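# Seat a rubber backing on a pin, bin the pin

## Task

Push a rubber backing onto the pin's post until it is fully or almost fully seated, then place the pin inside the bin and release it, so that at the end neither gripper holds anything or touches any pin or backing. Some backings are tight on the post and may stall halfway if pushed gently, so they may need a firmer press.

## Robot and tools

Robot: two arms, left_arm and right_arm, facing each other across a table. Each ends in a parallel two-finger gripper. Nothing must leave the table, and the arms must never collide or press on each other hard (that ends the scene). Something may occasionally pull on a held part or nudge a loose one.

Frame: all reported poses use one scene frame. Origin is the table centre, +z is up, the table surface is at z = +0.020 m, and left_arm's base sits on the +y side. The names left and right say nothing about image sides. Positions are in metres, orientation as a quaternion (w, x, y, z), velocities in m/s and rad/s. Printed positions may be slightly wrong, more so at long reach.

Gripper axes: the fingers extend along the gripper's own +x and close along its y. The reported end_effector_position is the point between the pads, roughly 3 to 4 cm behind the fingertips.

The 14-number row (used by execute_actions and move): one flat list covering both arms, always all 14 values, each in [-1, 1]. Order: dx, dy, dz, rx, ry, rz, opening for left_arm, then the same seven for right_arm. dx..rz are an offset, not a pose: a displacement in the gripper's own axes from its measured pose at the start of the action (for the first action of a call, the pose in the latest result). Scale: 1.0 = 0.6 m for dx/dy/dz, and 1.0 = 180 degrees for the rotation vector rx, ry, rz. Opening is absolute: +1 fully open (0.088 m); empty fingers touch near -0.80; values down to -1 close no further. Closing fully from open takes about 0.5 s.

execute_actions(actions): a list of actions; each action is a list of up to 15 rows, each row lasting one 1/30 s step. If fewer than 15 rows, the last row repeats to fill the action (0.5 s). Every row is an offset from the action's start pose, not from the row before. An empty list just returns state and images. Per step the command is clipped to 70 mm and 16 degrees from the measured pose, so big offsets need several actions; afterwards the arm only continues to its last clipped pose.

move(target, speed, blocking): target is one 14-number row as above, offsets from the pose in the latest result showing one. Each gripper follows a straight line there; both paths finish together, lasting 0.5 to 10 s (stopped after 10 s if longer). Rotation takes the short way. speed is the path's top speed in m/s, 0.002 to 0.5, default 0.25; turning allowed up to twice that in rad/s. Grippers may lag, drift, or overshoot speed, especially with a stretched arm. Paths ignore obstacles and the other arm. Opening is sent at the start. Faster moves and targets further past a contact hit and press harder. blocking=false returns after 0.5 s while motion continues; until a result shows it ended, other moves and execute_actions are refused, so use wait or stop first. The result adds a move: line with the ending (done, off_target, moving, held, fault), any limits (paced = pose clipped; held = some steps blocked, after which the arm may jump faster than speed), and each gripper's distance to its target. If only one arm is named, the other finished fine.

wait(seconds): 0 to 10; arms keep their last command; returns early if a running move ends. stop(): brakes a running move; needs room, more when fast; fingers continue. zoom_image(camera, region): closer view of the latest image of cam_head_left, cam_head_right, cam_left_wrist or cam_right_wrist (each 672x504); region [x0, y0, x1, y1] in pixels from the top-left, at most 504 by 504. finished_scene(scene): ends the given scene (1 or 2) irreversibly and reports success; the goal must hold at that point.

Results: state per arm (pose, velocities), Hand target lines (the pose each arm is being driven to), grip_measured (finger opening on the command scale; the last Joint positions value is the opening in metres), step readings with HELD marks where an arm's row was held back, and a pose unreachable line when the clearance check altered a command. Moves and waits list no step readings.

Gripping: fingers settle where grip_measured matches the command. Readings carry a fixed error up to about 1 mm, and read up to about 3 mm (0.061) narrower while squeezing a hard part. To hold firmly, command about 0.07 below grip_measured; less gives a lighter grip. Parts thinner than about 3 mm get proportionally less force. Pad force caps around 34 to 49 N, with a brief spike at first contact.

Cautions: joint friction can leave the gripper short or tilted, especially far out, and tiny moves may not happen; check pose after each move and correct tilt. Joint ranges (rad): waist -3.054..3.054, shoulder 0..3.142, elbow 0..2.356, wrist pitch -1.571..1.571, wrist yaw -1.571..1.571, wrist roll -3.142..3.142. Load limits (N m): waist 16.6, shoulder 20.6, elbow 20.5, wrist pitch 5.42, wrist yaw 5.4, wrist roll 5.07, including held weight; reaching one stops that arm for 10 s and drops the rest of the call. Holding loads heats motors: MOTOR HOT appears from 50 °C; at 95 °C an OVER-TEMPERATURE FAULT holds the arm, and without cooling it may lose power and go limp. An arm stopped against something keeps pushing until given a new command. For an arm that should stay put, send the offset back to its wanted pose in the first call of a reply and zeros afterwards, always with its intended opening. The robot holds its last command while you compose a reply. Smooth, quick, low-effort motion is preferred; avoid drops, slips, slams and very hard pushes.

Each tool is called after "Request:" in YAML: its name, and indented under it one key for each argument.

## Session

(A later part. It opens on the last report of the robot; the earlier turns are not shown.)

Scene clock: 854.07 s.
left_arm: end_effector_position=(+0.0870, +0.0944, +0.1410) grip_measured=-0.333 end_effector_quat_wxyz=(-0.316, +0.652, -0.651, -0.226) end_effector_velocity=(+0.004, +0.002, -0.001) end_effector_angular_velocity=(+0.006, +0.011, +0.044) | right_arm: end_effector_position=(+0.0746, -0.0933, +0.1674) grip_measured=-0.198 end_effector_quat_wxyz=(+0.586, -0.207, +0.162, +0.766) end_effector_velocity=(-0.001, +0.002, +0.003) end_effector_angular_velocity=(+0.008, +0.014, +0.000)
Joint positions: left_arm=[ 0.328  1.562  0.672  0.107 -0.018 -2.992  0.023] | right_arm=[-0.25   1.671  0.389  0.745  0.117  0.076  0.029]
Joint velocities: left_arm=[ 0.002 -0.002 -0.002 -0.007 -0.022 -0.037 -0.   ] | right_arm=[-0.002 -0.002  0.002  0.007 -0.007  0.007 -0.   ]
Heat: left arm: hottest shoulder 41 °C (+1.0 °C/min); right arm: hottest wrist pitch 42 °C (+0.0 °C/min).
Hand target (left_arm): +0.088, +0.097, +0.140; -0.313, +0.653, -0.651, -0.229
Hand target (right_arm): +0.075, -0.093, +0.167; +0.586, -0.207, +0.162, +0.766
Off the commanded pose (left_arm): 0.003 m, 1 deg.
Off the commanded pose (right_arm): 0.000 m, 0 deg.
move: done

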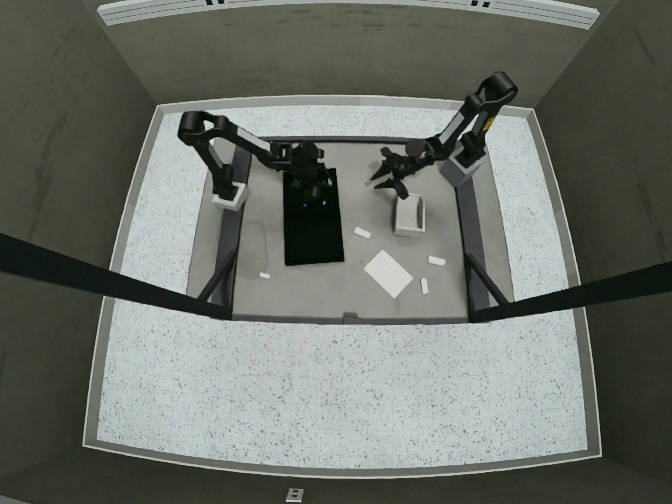

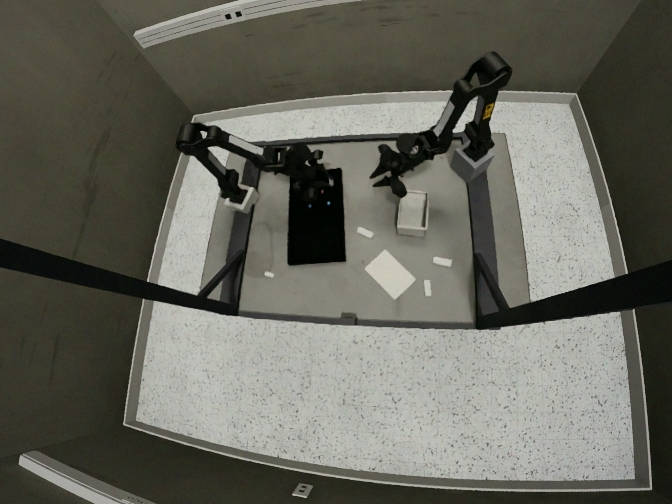

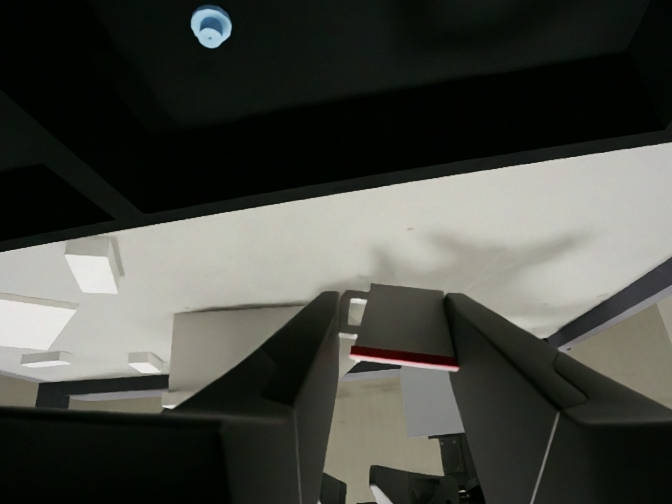

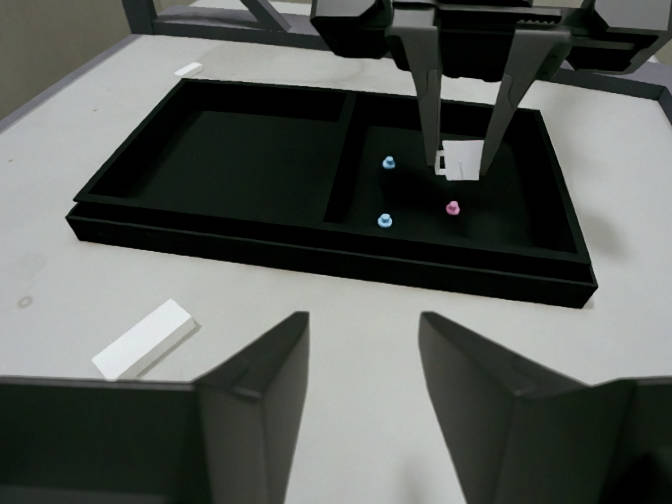

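Request:
move:
  target: [0.0771, 0.0127, 0.0894, -0.028, 0, 0, -0.40, 0, 0, 0, 0, 0, 0, -0.2]
  speed: 0.08

Scene clock: 893.77 s.
left_arm: end_effector_position=(+0.0871, +0.0968, +0.0753) grip_measured=-0.333 end_effector_quat_wxyz=(-0.284, +0.667, -0.643, -0.247) end_effector_velocity=(+0.000, -0.002, +0.002) end_effector_angular_velocity=(-0.018, +0.010, +0.018) | right_arm: end_effector_position=(+0.0746, -0.0933, +0.1674) grip_measured=-0.198 end_effector_quat_wxyz=(+0.586, -0.207, +0.162, +0.766) end_effector_velocity=(-0.002, -0.002, -0.002) end_effector_angular_velocity=(-0.009, +0.001, +0.020)
Joint positions: left_arm=[ 0.328  1.8    0.549  0.482 -0.018 -3.074  0.023] | right_arm=[-0.25   1.671  0.389  0.745  0.117  0.076  0.029]
Joint velocities: left_arm=[-0.002  0.002 -0.002  0.022 -0.007 -0.022 -0.   ] | right_arm=[-0.002 -0.002 -0.002 -0.007 -0.022 -0.007 -0.   ]
Heat: left arm: hottest shoulder 39 °C (-2.0 °C/min); right arm: hottest wrist pitch 42 °C (+0.0 °C/min).
Hand target (left_arm): +0.087, +0.101, +0.070; -0.287, +0.665, -0.641, -0.254
Hand target (right_arm): +0.075, -0.093, +0.167; +0.586, -0.207, +0.162, +0.766
Off the commanded pose (left_arm): 0.006 m, 1 deg.
Off the commanded pose (right_arm): 0.000 m, 0 deg.
move: done

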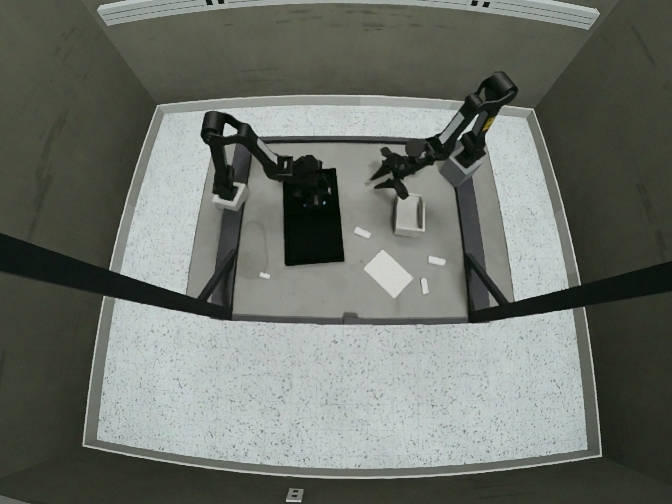

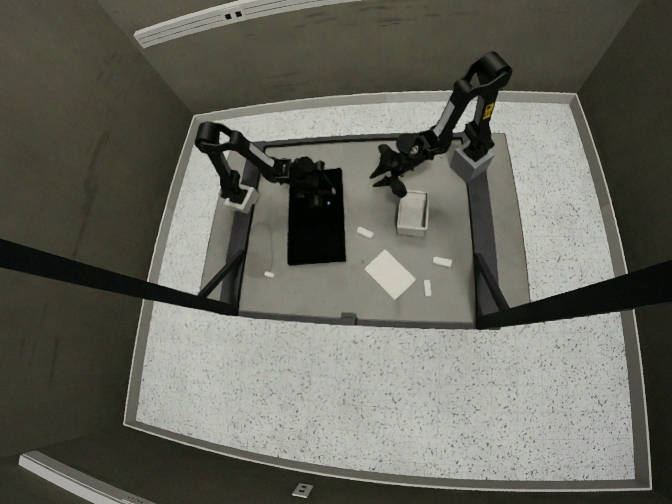

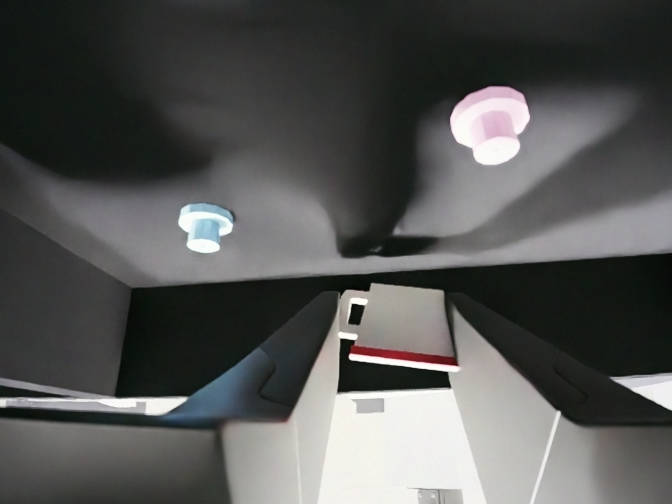

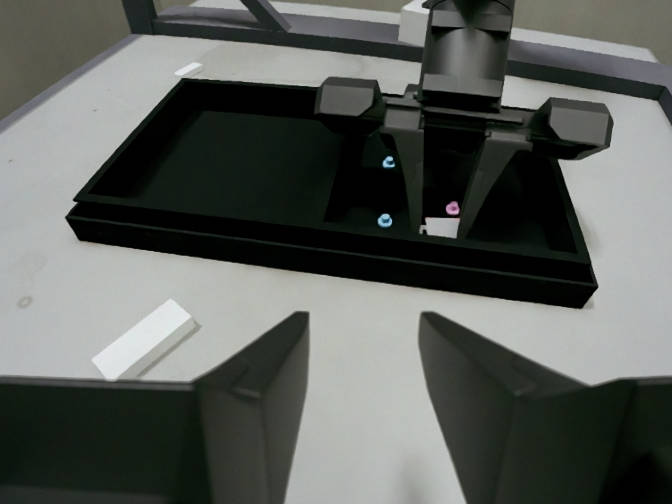

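Request:
move:
  target: [0.0099, -0.0237, 0.0234, 0, -0.0049, 0, -0.40, 0, 0, 0, 0, 0, 0, -0.2]
  speed: 0.03

Scene clock: 929.07 s.
left_arm: end_effector_position=(+0.1016, +0.0980, +0.0678) grip_measured=-0.333 end_effector_quat_wxyz=(-0.284, +0.668, -0.642, -0.247) end_effector_velocity=(+0.002, -0.002, +0.001) end_effector_angular_velocity=(-0.007, -0.001, +0.013) | right_arm: end_effector_position=(+0.0746, -0.0933, +0.1674) grip_measured=-0.198 end_effector_quat_wxyz=(+0.586, -0.207, +0.162, +0.766) end_effector_velocity=(-0.001, -0.002, -0.003) end_effector_angular_velocity=(-0.016, -0.009, +0.012)
Joint positions: left_arm=[ 0.382  1.835  0.54   0.527  0.018 -3.038  0.023] | right_arm=[-0.25   1.671  0.389  0.745  0.117  0.076  0.029]
Joint velocities: left_arm=[ 0.002  0.002  0.002  0.007 -0.007 -0.007 -0.   ] | right_arm=[ 0.002 -0.002  0.002 -0.022 -0.007 -0.007 -0.   ]
Heat: left arm: hottest shoulder 36 °C (-4.0 °C/min); right arm: hottest wrist pitch 43 °C (+1.0 °C/min).
Hand target (left_arm): +0.102, +0.103, +0.062; -0.290, +0.665, -0.641, -0.252
Hand target (right_arm): +0.075, -0.093, +0.167; +0.586, -0.207, +0.162, +0.766
Off the commanded pose (left_arm): 0.007 m, 1 deg.
Off the commanded pose (right_arm): 0.000 m, 0 deg.
move: done

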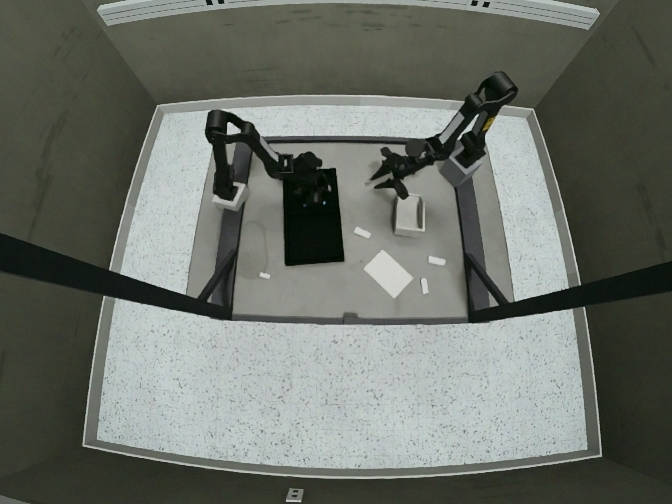

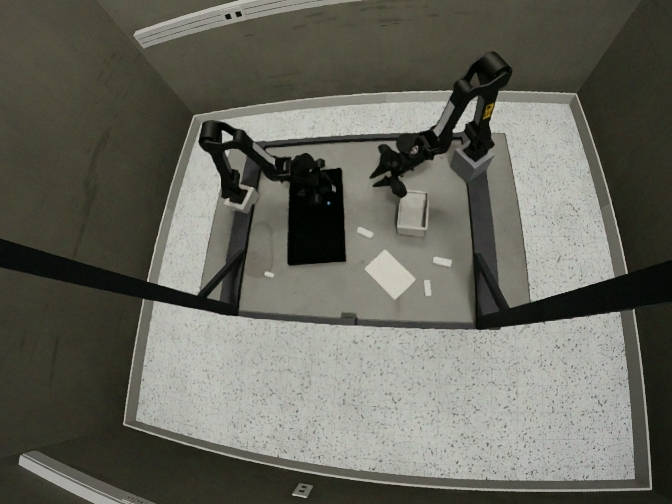

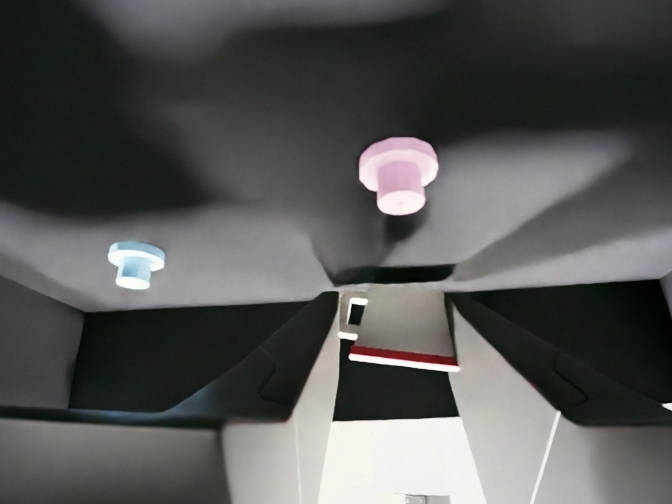

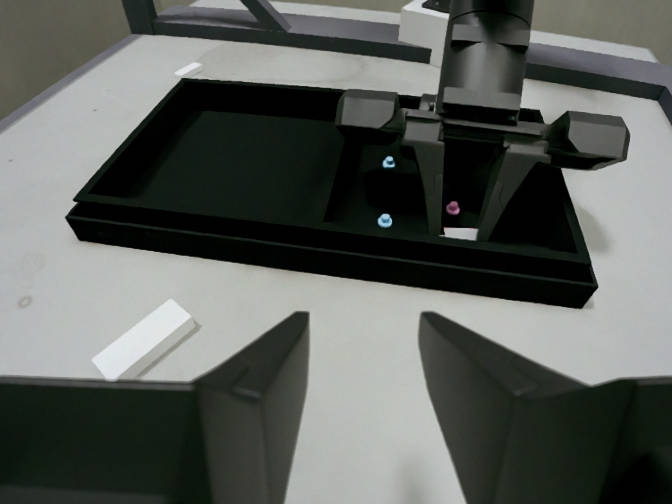

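Request:
execute_actions:
  actions:
    - [[0,0,0,0,0,0,-0.36,0,0,0,0,0,0,-0.2],[0,0,0,0,0,0,-0.33,0,0,0,0,0,0,-0.2],[0,0,0,0,0,0,-0.31,0,0,0,0,0,0,-0.2],[0,0,0,0,0,0,-0.30,0,0,0,0,0,0,-0.2],[0,0,0,0,0,0,-0.29,0,0,0,0,0,0,-0.2],[0,0,0,0,0,0,-0.28,0,0,0,0,0,0,-0.2],[0,0,0,0,0,0,-0.27,0,0,0,0,0,0,-0.2],[0,0,0,0,0,0,-0.26,0,0,0,0,0,0,-0.2],[0,0,0,0,0,0,-0.25,0,0,0,0,0,0,-0.2],[0,0,0,0,0,0,-0.23,0,0,0,0,0,0,-0.2],[0,0,0,0,0,0,-0.21,0,0,0,0,0,0,-0.2],[0,0,0,0,0,0,-0.18,0,0,0,0,0,0,-0.2],[0,0,0,0,0,0,-0.15,0,0,0,0,0,0,-0.2],[0,0,0,0,0,0,-0.12,0,0,0,0,0,0,-0.2],[0,0,0,0,0,0,-0.10,0,0,0,0,0,0,-0.2]]

Request:
wait:
  seconds: 0.3

Scene clock: 945.83 s.
left_arm: end_effector_position=(+0.1017, +0.0980, +0.0677) grip_measured=-0.168 end_effector_quat_wxyz=(-0.284, +0.668, -0.642, -0.246) end_effector_velocity=(-0.004, +0.000, +0.002) end_effector_angular_velocity=(-0.008, +0.010, -0.008) | right_arm: end_effector_position=(+0.0746, -0.0933, +0.1674) grip_measured=-0.198 end_effector_quat_wxyz=(+0.586, -0.207, +0.162, +0.766) end_effector_velocity=(-0.001, +0.002, +0.003) end_effector_angular_velocity=(+0.011, +0.002, +0.008)
Joint positions: left_arm=[ 0.382  1.835  0.54   0.528  0.018 -3.037  0.031] | right_arm=[-0.25   1.671  0.389  0.745  0.117  0.076  0.029]
Joint velocities: left_arm=[-0.007 -0.007 -0.007  0.007  0.007 -0.007  0.034] | right_arm=[-0.002 -0.002  0.002  0.007 -0.007 -0.007 -0.   ]
Heat: left arm: hottest shoulder 36 °C (-3.0 °C/min); right arm: hottest wrist pitch 43 °C (+1.0 °C/min).
Hand target (left_arm): +0.102, +0.098, +0.068; -0.284, +0.668, -0.642, -0.247
Hand target (right_arm): +0.075, -0.093, +0.167; +0.586, -0.207, +0.162, +0.766
Off the commanded pose (left_arm): 0.000 m, 0 deg.
Off the commanded pose (right_arm): 0.000 m, 0 deg.
Step readings (end_effector_position):
0: left_arm (+0.1017, +0.0980, +0.0677) | right_arm (+0.0746, -0.0933, +0.1674)
1: left_arm (+0.1017, +0.0980, +0.0677) | right_arm (+0.0746, -0.0933, +0.1674)
2: left_arm (+0.1017, +0.0980, +0.0677) | right_arm (+0.0746, -0.0933, +0.1674)
4: left_arm (+0.1017, +0.0980, +0.0677) | right_arm (+0.0746, -0.0933, +0.1674)
8: left_arm (+0.1017, +0.0980, +0.0677) | right_arm (+0.0746, -0.0933, +0.1674)
15: end_effector_position above

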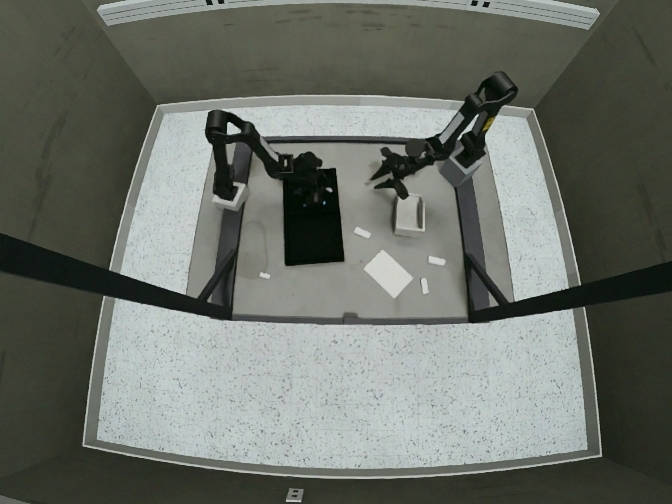

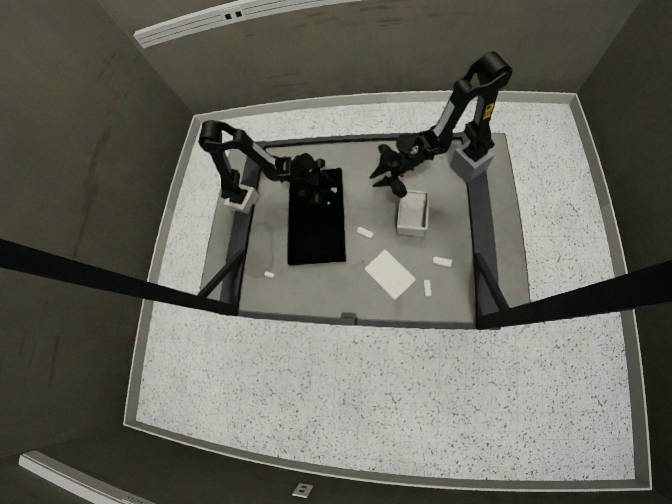

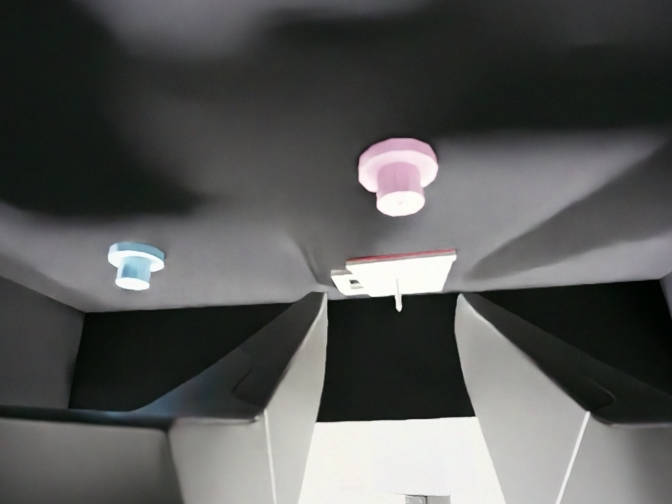

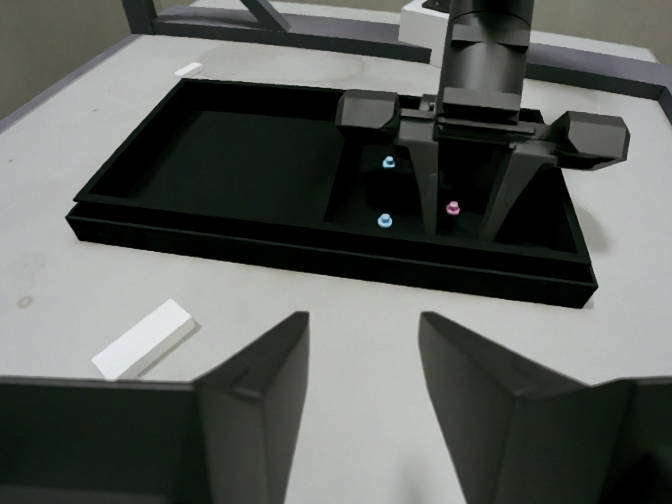

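Scene clock: 946.13 s.
left_arm: end_effector_position=(+0.1017, +0.0980, +0.0677) grip_measured=-0.106 end_effector_quat_wxyz=(-0.284, +0.668, -0.642, -0.246) end_effector_velocity=(+0.002, +0.006, -0.005) end_effector_angular_velocity=(+0.023, -0.008, +0.018) | right_arm: end_effector_position=(+0.0746, -0.0933, +0.1674) grip_measured=-0.198 end_effector_quat_wxyz=(+0.586, -0.207, +0.162, +0.766) end_effector_velocity=(+0.001, -0.002, -0.005) end_effector_angular_velocity=(-0.012, -0.022, +0.015)
Joint positions: left_arm=[ 0.382  1.835  0.54   0.528  0.018 -3.037  0.034] | right_arm=[-0.25   1.671  0.389  0.745  0.117  0.076  0.029]
Joint velocities: left_arm=[-0.002  0.002 -0.012 -0.007 -0.022 -0.007  0.001] | right_arm=[-0.002  0.007 -0.002 -0.007 -0.007 -0.022 -0.   ]
Heat: left arm: hottest shoulder 36 °C (-3.0 °C/min); right arm: hottest wrist pitch 43 °C (+1.0 °C/min).
Hand target (left_arm): +0.102, +0.098, +0.068; -0.284, +0.668, -0.642, -0.247
Hand target (right_arm): +0.075, -0.093, +0.167; +0.586, -0.207, +0.162, +0.766
Off the commanded pose (left_arm): 0.000 m, 0 deg.
Off the commanded pose (right_arm): 0.000 m, 0 deg.
wait: 0.30 s; no rest

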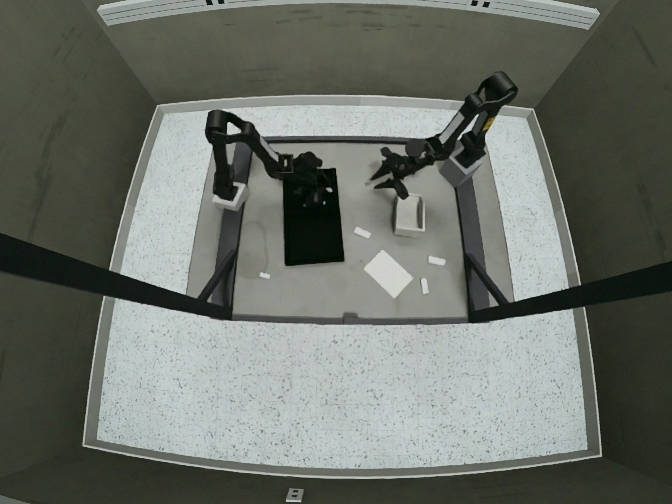

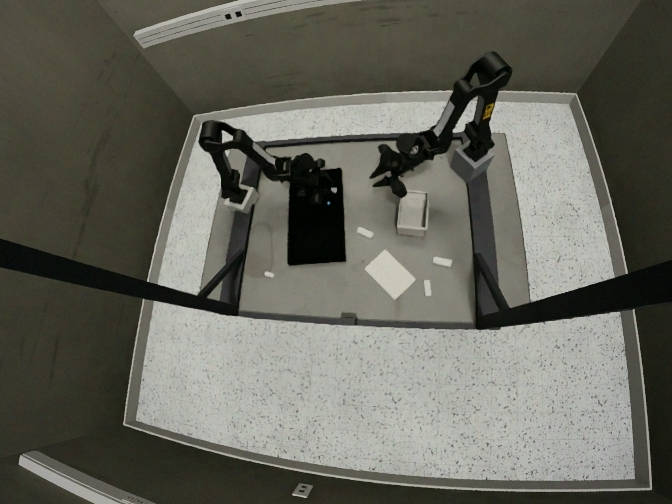

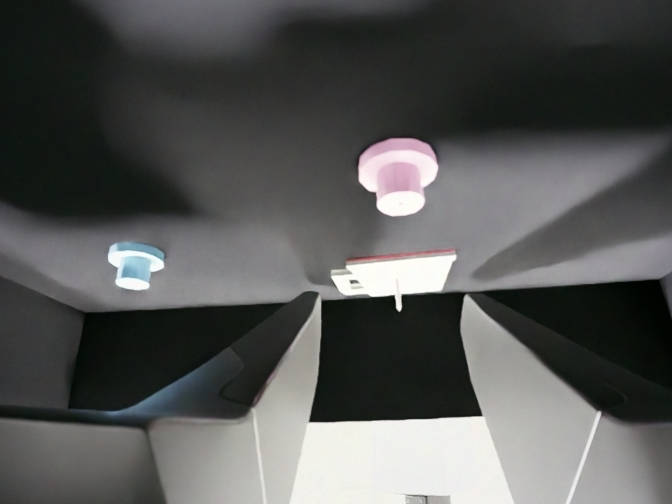

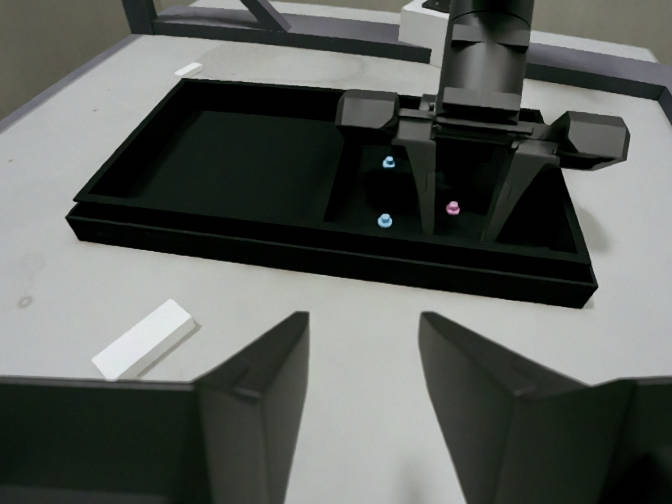

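Request:
move:
  target: [0.0076, -0.0058, -0.0377, -0.0039, -0.2552, 0.0209, -0.1, 0, 0, 0, 0, 0, 0, -0.2]
  speed: 0.25

Scene clock: 1000.53 s.
left_arm: end_effector_position=(+0.1051, +0.0810, +0.0808) grip_measured=-0.103 end_effector_quat_wxyz=(-0.499, +0.498, -0.503, -0.500) end_effector_velocity=(+0.004, +0.002, +0.000) end_effector_angular_velocity=(+0.019, -0.020, +0.010) | right_arm: end_effector_position=(+0.0746, -0.0933, +0.1674) grip_measured=-0.198 end_effector_quat_wxyz=(+0.586, -0.207, +0.162, +0.766) end_effector_velocity=(+0.005, -0.002, -0.003) end_effector_angular_velocity=(-0.008, -0.014, -0.010)
Joint positions: left_arm=[ 0.382  2.129  1.443 -0.883  0.007 -3.037  0.034] | right_arm=[-0.25   1.671  0.389  0.745  0.117  0.076  0.029]
Joint velocities: left_arm=[ 0.002  0.007  0.012 -0.022 -0.022 -0.007 -0.   ] | right_arm=[-0.007 -0.002 -0.007 -0.007  0.007 -0.007 -0.   ]
Heat: left arm: hottest shoulder 36 °C (+0.0 °C/min); right arm: hottest wrist pitch 43 °C (+0.0 °C/min).
Hand target (left_arm): +0.105, +0.079, +0.079; +0.501, -0.497, +0.503, +0.499
Hand target (right_arm): +0.075, -0.093, +0.167; +0.586, -0.207, +0.162, +0.766
Off the commanded pose (left_arm): 0.002 m, 0 deg.
Off the commanded pose (right_arm): 0.000 m, 0 deg.
move: done

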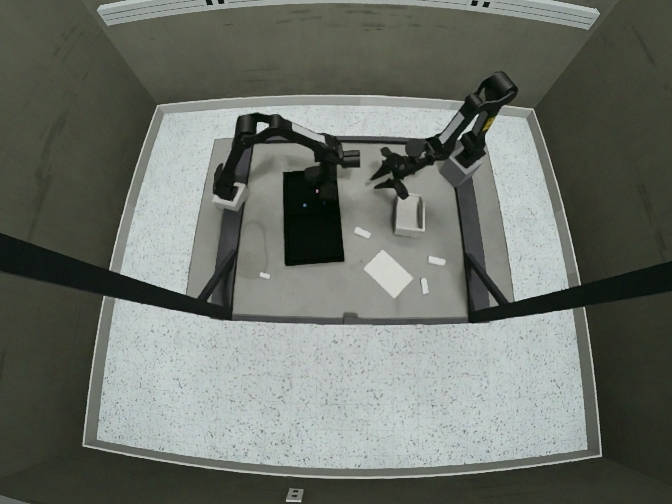

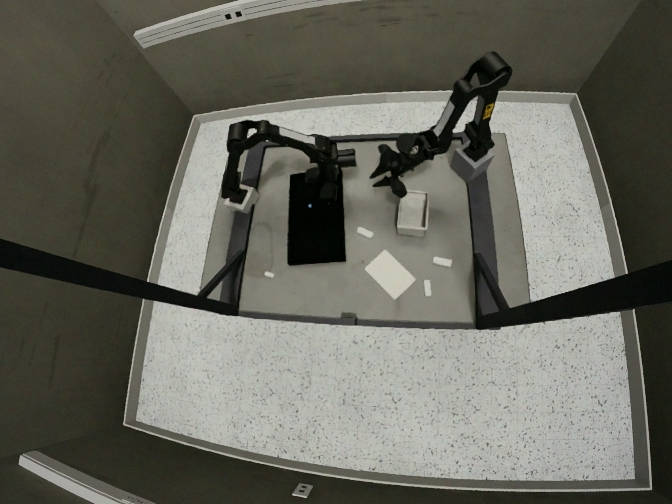

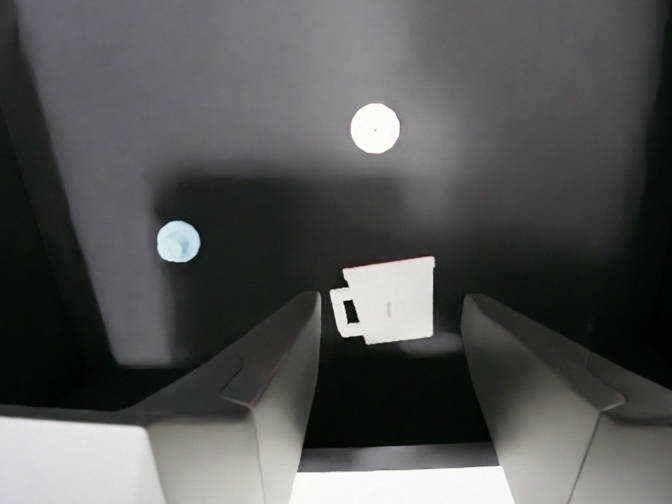

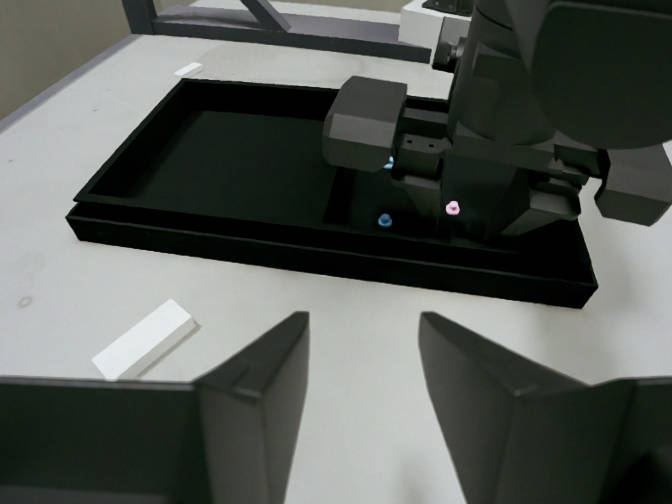

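Request:
execute_actions:
  actions:
    - [[0.003,0,0.0013,0,-0.0012,0,-0.2,0,0,0,0,0,0,-0.2],[0.006,0,0.0026,0,-0.0025,0,-0.3,0,0,0,0,0,0,-0.2],[0.009,0,0.0039,0,-0.0038,0,-0.4,0,0,0,0,0,0,-0.2],[0.0117,0,0.005,0,-0.0049,0,-0.5,0,0,0,0,0,0,-0.2],[0.013,0,0.005,0,-0.0049,0,-0.58,0,0,0,0,0,0,-0.2],[0.0142,0,0.005,0,-0.0049,0,-0.62,0,0,0,0,0,0,-0.2],[0.0154,0,0.005,0,-0.0049,0,-0.62,0,0,0,0,0,0,-0.2],[0.0166,0,0.005,0,-0.0049,0,-0.62,0,0,0,0,0,0,-0.2],[0.0178,0,0.005,0,-0.0049,0,-0.62,0,0,0,0,0,0,-0.2]]

Request:
wait:
  seconds: 0.2

Scene clock: 1026.93 s.
left_arm: end_effector_position=(+0.1052, +0.0800, +0.0767) grip_measured=-0.609 end_effector_quat_wxyz=(-0.498, +0.499, -0.504, -0.499) end_effector_velocity=(-0.000, +0.004, -0.003) end_effector_angular_velocity=(+0.018, -0.006, -0.010) | right_arm: end_effector_position=(+0.0746, -0.0933, +0.1674) grip_measured=-0.198 end_effector_quat_wxyz=(+0.586, -0.207, +0.162, +0.766) end_effector_velocity=(-0.000, +0.000, +0.001) end_effector_angular_velocity=(+0.007, +0.000, +0.008)
Joint positions: left_arm=[ 0.382  2.136  1.437 -0.866  0.007 -3.037  0.009] | right_arm=[-0.25   1.671  0.389  0.745  0.117  0.076  0.029]
Joint velocities: left_arm=[-0.002  0.002 -0.007 -0.007 -0.007  0.007 -0.004] | right_arm=[-0.002 -0.002 -0.002  0.007 -0.007 -0.007 -0.   ]
Heat: left arm: hottest shoulder 38 °C (+2.0 °C/min); right arm: hottest wrist pitch 43 °C (+0.0 °C/min).
Hand target (left_arm): +0.105, +0.084, +0.070; +0.503, -0.494, +0.500, +0.504
Hand target (right_arm): +0.075, -0.093, +0.167; +0.586, -0.207, +0.162, +0.766
Off the commanded pose (left_arm): 0.008 m, 1 deg.
Off the commanded pose (right_arm): 0.000 m, 0 deg.
Step readings (end_effector_position):
0: left_arm (+0.1051, +0.0811, +0.0808) | right_arm (+0.0746, -0.0933, +0.1674)
1: left_arm (+0.1051, +0.0811, +0.0808) | right_arm (+0.0746, -0.0933, +0.1674)
2: left_arm (+0.1051, +0.0811, +0.0808) | right_arm (+0.0746, -0.0933, +0.1674)
4: left_arm (+0.1052, +0.0806, +0.0808) | right_arm (+0.0746, -0.0933, +0.1674)
8: left_arm (+0.1053, +0.0792, +0.0801) | right_arm (+0.0746, -0.0933, +0.1674)
15: end_effector_position above

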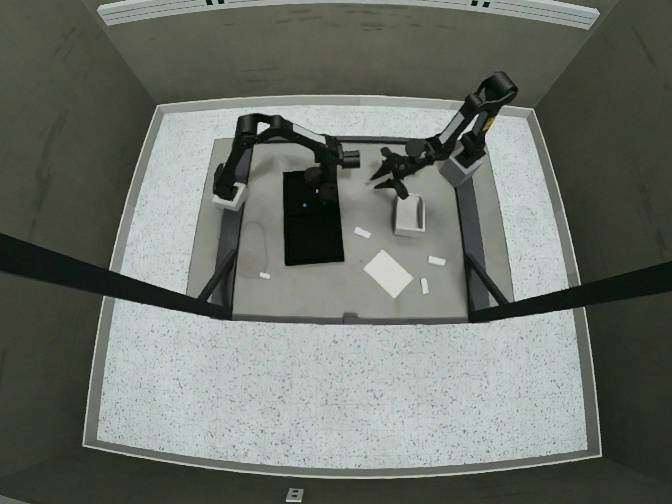

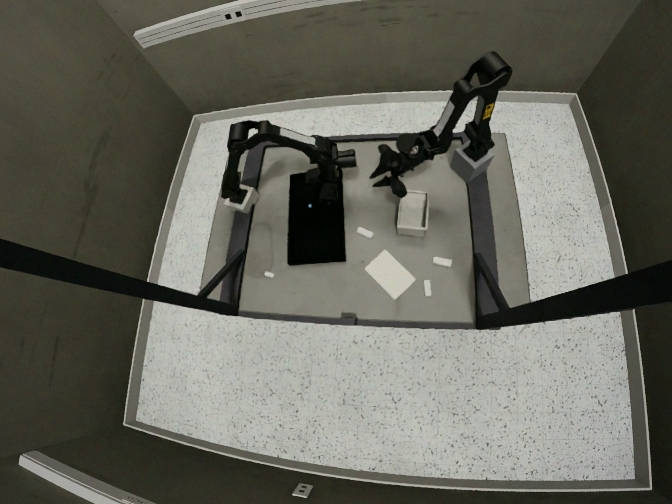

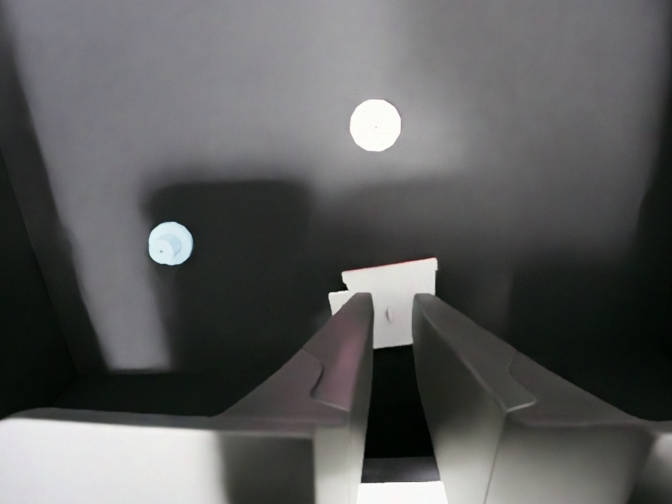

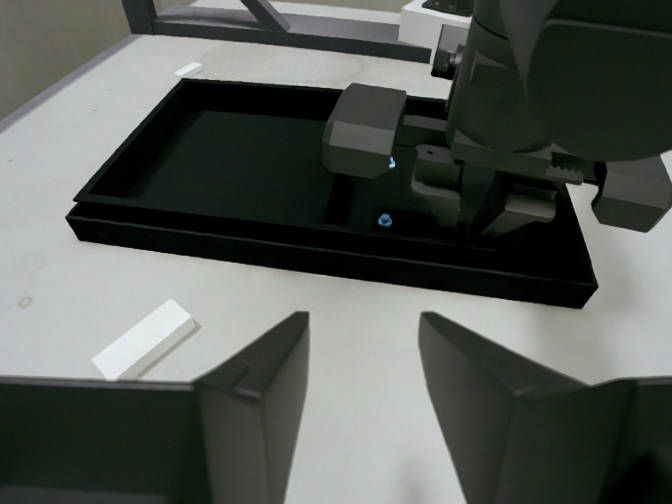

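Scene clock: 1027.13 s.
left_arm: end_effector_position=(+0.1052, +0.0798, +0.0767) grip_measured=-0.616 end_effector_quat_wxyz=(-0.498, +0.499, -0.504, -0.498) end_effector_velocity=(-0.002, +0.002, +0.000) end_effector_angular_velocity=(+0.008, -0.006, +0.015) | right_arm: end_effector_position=(+0.0746, -0.0933, +0.1674) grip_measured=-0.198 end_effector_quat_wxyz=(+0.586, -0.207, +0.162, +0.766) end_effector_velocity=(+0.001, -0.003, -0.003) end_effector_angular_velocity=(-0.011, -0.007, +0.008)
Joint positions: left_arm=[ 0.382  2.136  1.437 -0.865  0.007 -3.037  0.009] | right_arm=[-0.25   1.671  0.389  0.745  0.117  0.076  0.029]
Joint velocities: left_arm=[-0.007 -0.002 -0.002 -0.007 -0.007 -0.022 -0.001] | right_arm=[-0.002 -0.002 -0.007 -0.007 -0.007 -0.007 -0.   ]
Heat: left arm: hottest shoulder 38 °C (+2.0 °C/min); right arm: hottest wrist pitch 43 °C (+0.0 °C/min).
Hand target (left_arm): +0.105, +0.084, +0.070; +0.503, -0.494, +0.500, +0.504
Hand target (right_arm): +0.075, -0.093, +0.167; +0.586, -0.207, +0.162, +0.766
Off the commanded pose (left_arm): 0.008 m, 1 deg.
Off the commanded pose (right_arm): 0.000 m, 0 deg.
wait: 0.20 s; at rest by 0.17 s

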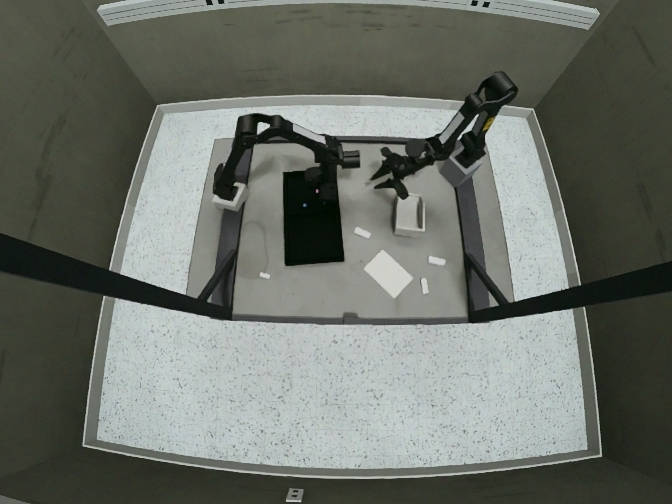

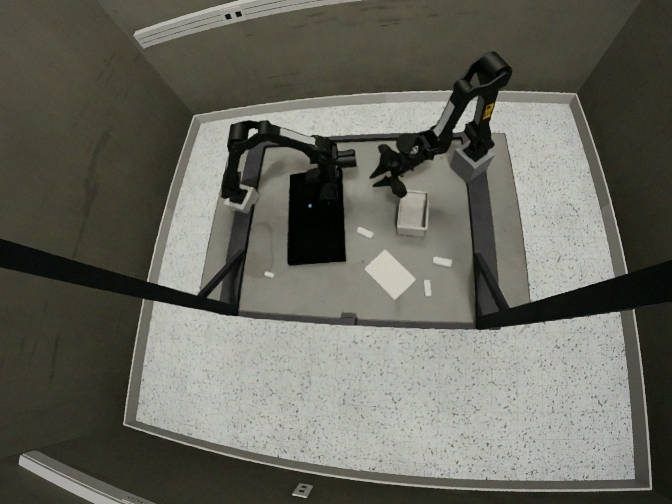

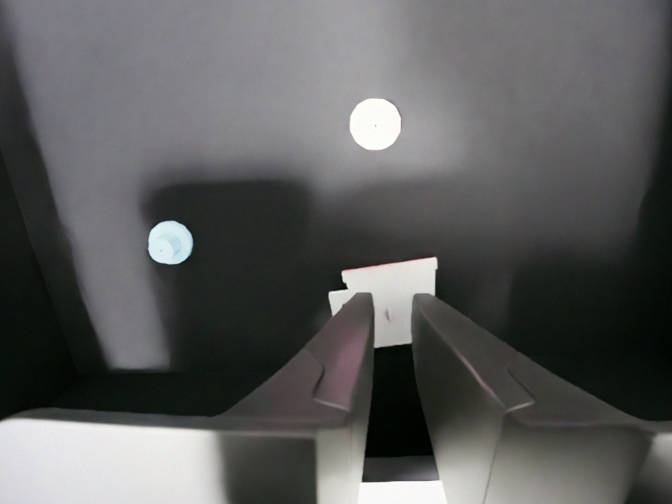

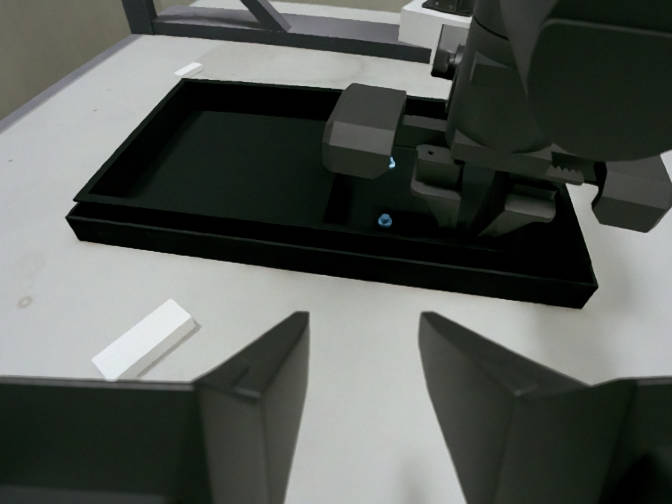

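Request:
execute_actions:
  actions:
    - [[0,0,0,0,0,0,-0.65,0,0,0,0,0,0,-0.2],[0,0,0,0,0,0,-0.68,0,0,0,0,0,0,-0.2],[0,0,0,0,0,0,-0.70,0,0,0,0,0,0,-0.2],[0,0,0,0,0,0,-0.72,0,0,0,0,0,0,-0.2],[0,0,0,0,0,0,-0.74,0,0,0,0,0,0,-0.2],[0,0,0,0,0,0,-0.76,0,0,0,0,0,0,-0.2],[0,0,0,0,0,0,-0.78,0,0,0,0,0,0,-0.2],[0,0,0,0,0,0,-0.80,0,0,0,0,0,0,-0.2],[0,0,0,0,0,0,-0.82,0,0,0,0,0,0,-0.2],[0,0,0,0,0,0,-0.85,0,0,0,0,0,0,-0.2]]
    - [[-0.001,0.0002,0.002,0,-0.0002,0,-0.85,0,0,0,0,0,0,-0.2],[-0.002,0.0004,0.0042,0,-0.0004,0,-0.85,0,0,0,0,0,0,-0.2],[-0.003,0.0006,0.0062,0,-0.0006,0,-0.85,0,0,0,0,0,0,-0.2],[-0.0042,0.0008,0.0083,0,-0.0008,0,-0.85,0,0,0,0,0,0,-0.2],[-0.0042,0.001,0.0104,0,-0.001,0,-0.85,0,0,0,0,0,0,-0.2],[-0.0042,0.0011,0.0125,0,-0.0012,0,-0.85,0,0,0,0,0,0,-0.2],[-0.0042,0.0013,0.0146,0,-0.0014,0,-0.85,0,0,0,0,0,0,-0.2],[-0.0042,0.0015,0.0166,0,-0.0016,0,-0.85,0,0,0,0,0,0,-0.2],[-0.0042,0.0017,0.0187,0,-0.0018,0,-0.85,0,0,0,0,0,0,-0.2],[-0.0042,0.0019,0.0208,0,-0.002,0,-0.85,0,0,0,0,0,0,-0.2]]

Scene clock: 1053.20 s.
left_arm: end_effector_position=(+0.1042, +0.0902, +0.0763) grip_measured=-0.813 end_effector_quat_wxyz=(-0.501, +0.496, -0.502, -0.502) end_effector_velocity=(-0.001, +0.015, +0.002) end_effector_angular_velocity=(+0.042, -0.003, -0.010) | right_arm: end_effector_position=(+0.0746, -0.0933, +0.1674) grip_measured=-0.198 end_effector_quat_wxyz=(+0.586, -0.207, +0.162, +0.766) end_effector_velocity=(+0.003, -0.002, -0.004) end_effector_angular_velocity=(-0.020, -0.011, +0.003)
Joint positions: left_arm=[ 0.382  2.111  1.394 -0.86   0.007 -3.037  0.   ] | right_arm=[-0.25   1.671  0.389  0.745  0.117  0.076  0.029]
Joint velocities: left_arm=[-0.002 -0.022 -0.027 -0.037 -0.007  0.007  0.   ] | right_arm=[-0.007 -0.002 -0.002 -0.022 -0.007 -0.007 -0.   ]
Heat: left arm: hottest shoulder 39 °C (+3.0 °C/min); right arm: hottest wrist pitch 43 °C (+0.0 °C/min).
Hand target (left_arm): +0.104, +0.092, +0.079; +0.500, -0.497, +0.503, +0.500
Hand target (right_arm): +0.075, -0.093, +0.167; +0.586, -0.207, +0.162, +0.766
Off the commanded pose (left_arm): 0.004 m, 0 deg.
Off the commanded pose (right_arm): 0.000 m, 0 deg.
Step readings (end_effector_position; steps 1 to 15: 1st action; 16 to 30: 2nd action):
0: left_arm (+0.1053, +0.0797, +0.0767) | right_arm (+0.0746, -0.0933, +0.1674)
1: left_arm (+0.1053, +0.0797, +0.0767) | right_arm (+0.0746, -0.0933, +0.1674)
2: left_arm (+0.1053, +0.0797, +0.0767) | right_arm (+0.0746, -0.0933, +0.1674)
4: left_arm (+0.1053, +0.0797, +0.0767) | right_arm (+0.0746, -0.0933, +0.1674)
8: left_arm (+0.1053, +0.0797, +0.0767) | right_arm (+0.0746, -0.0933, +0.1674)
15: left_arm (+0.1053, +0.0797, +0.0767) | right_arm (+0.0746, -0.0933, +0.1674)
16: left_arm (+0.1053, +0.0797, +0.0767) | right_arm (+0.0746, -0.0933, +0.1674)
17: left_arm (+0.1053, +0.0797, +0.0767) | right_arm (+0.0746, -0.0933, +0.1674)
19: left_arm (+0.1052, +0.0800, +0.0765) | right_arm (+0.0746, -0.0933, +0.1674)
23: left_arm (+0.1048, +0.0843, +0.0764) | right_arm (+0.0746, -0.0933, +0.1674)
30: end_effector_position above

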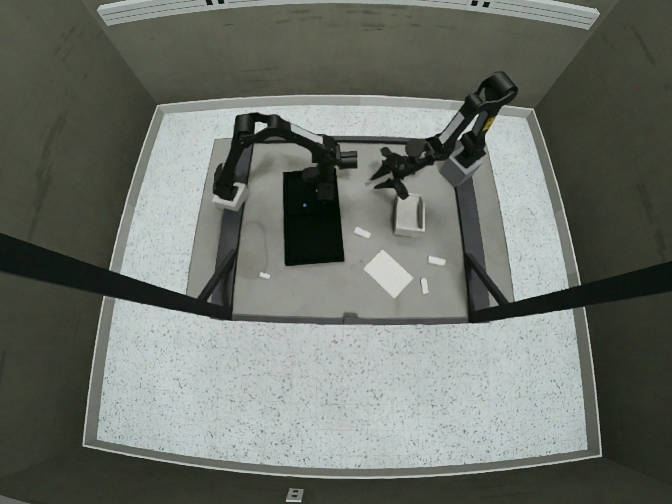

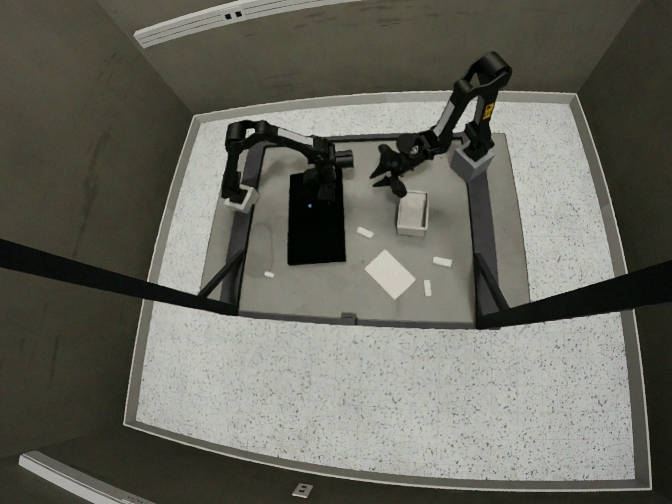

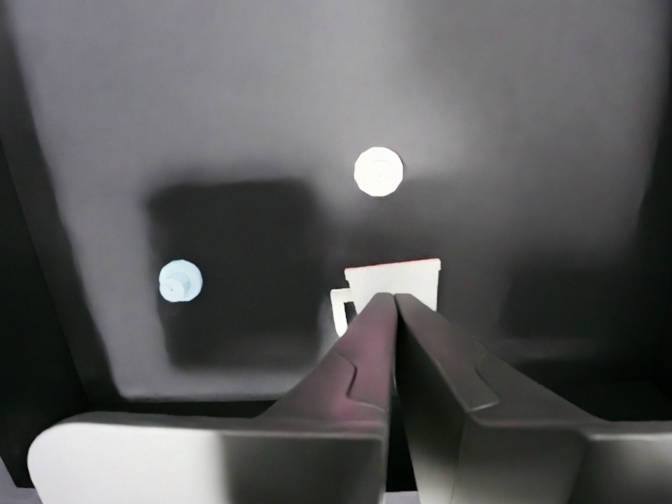

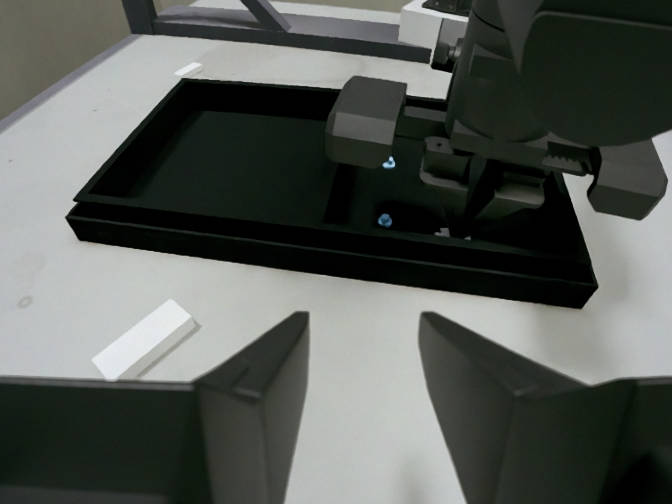

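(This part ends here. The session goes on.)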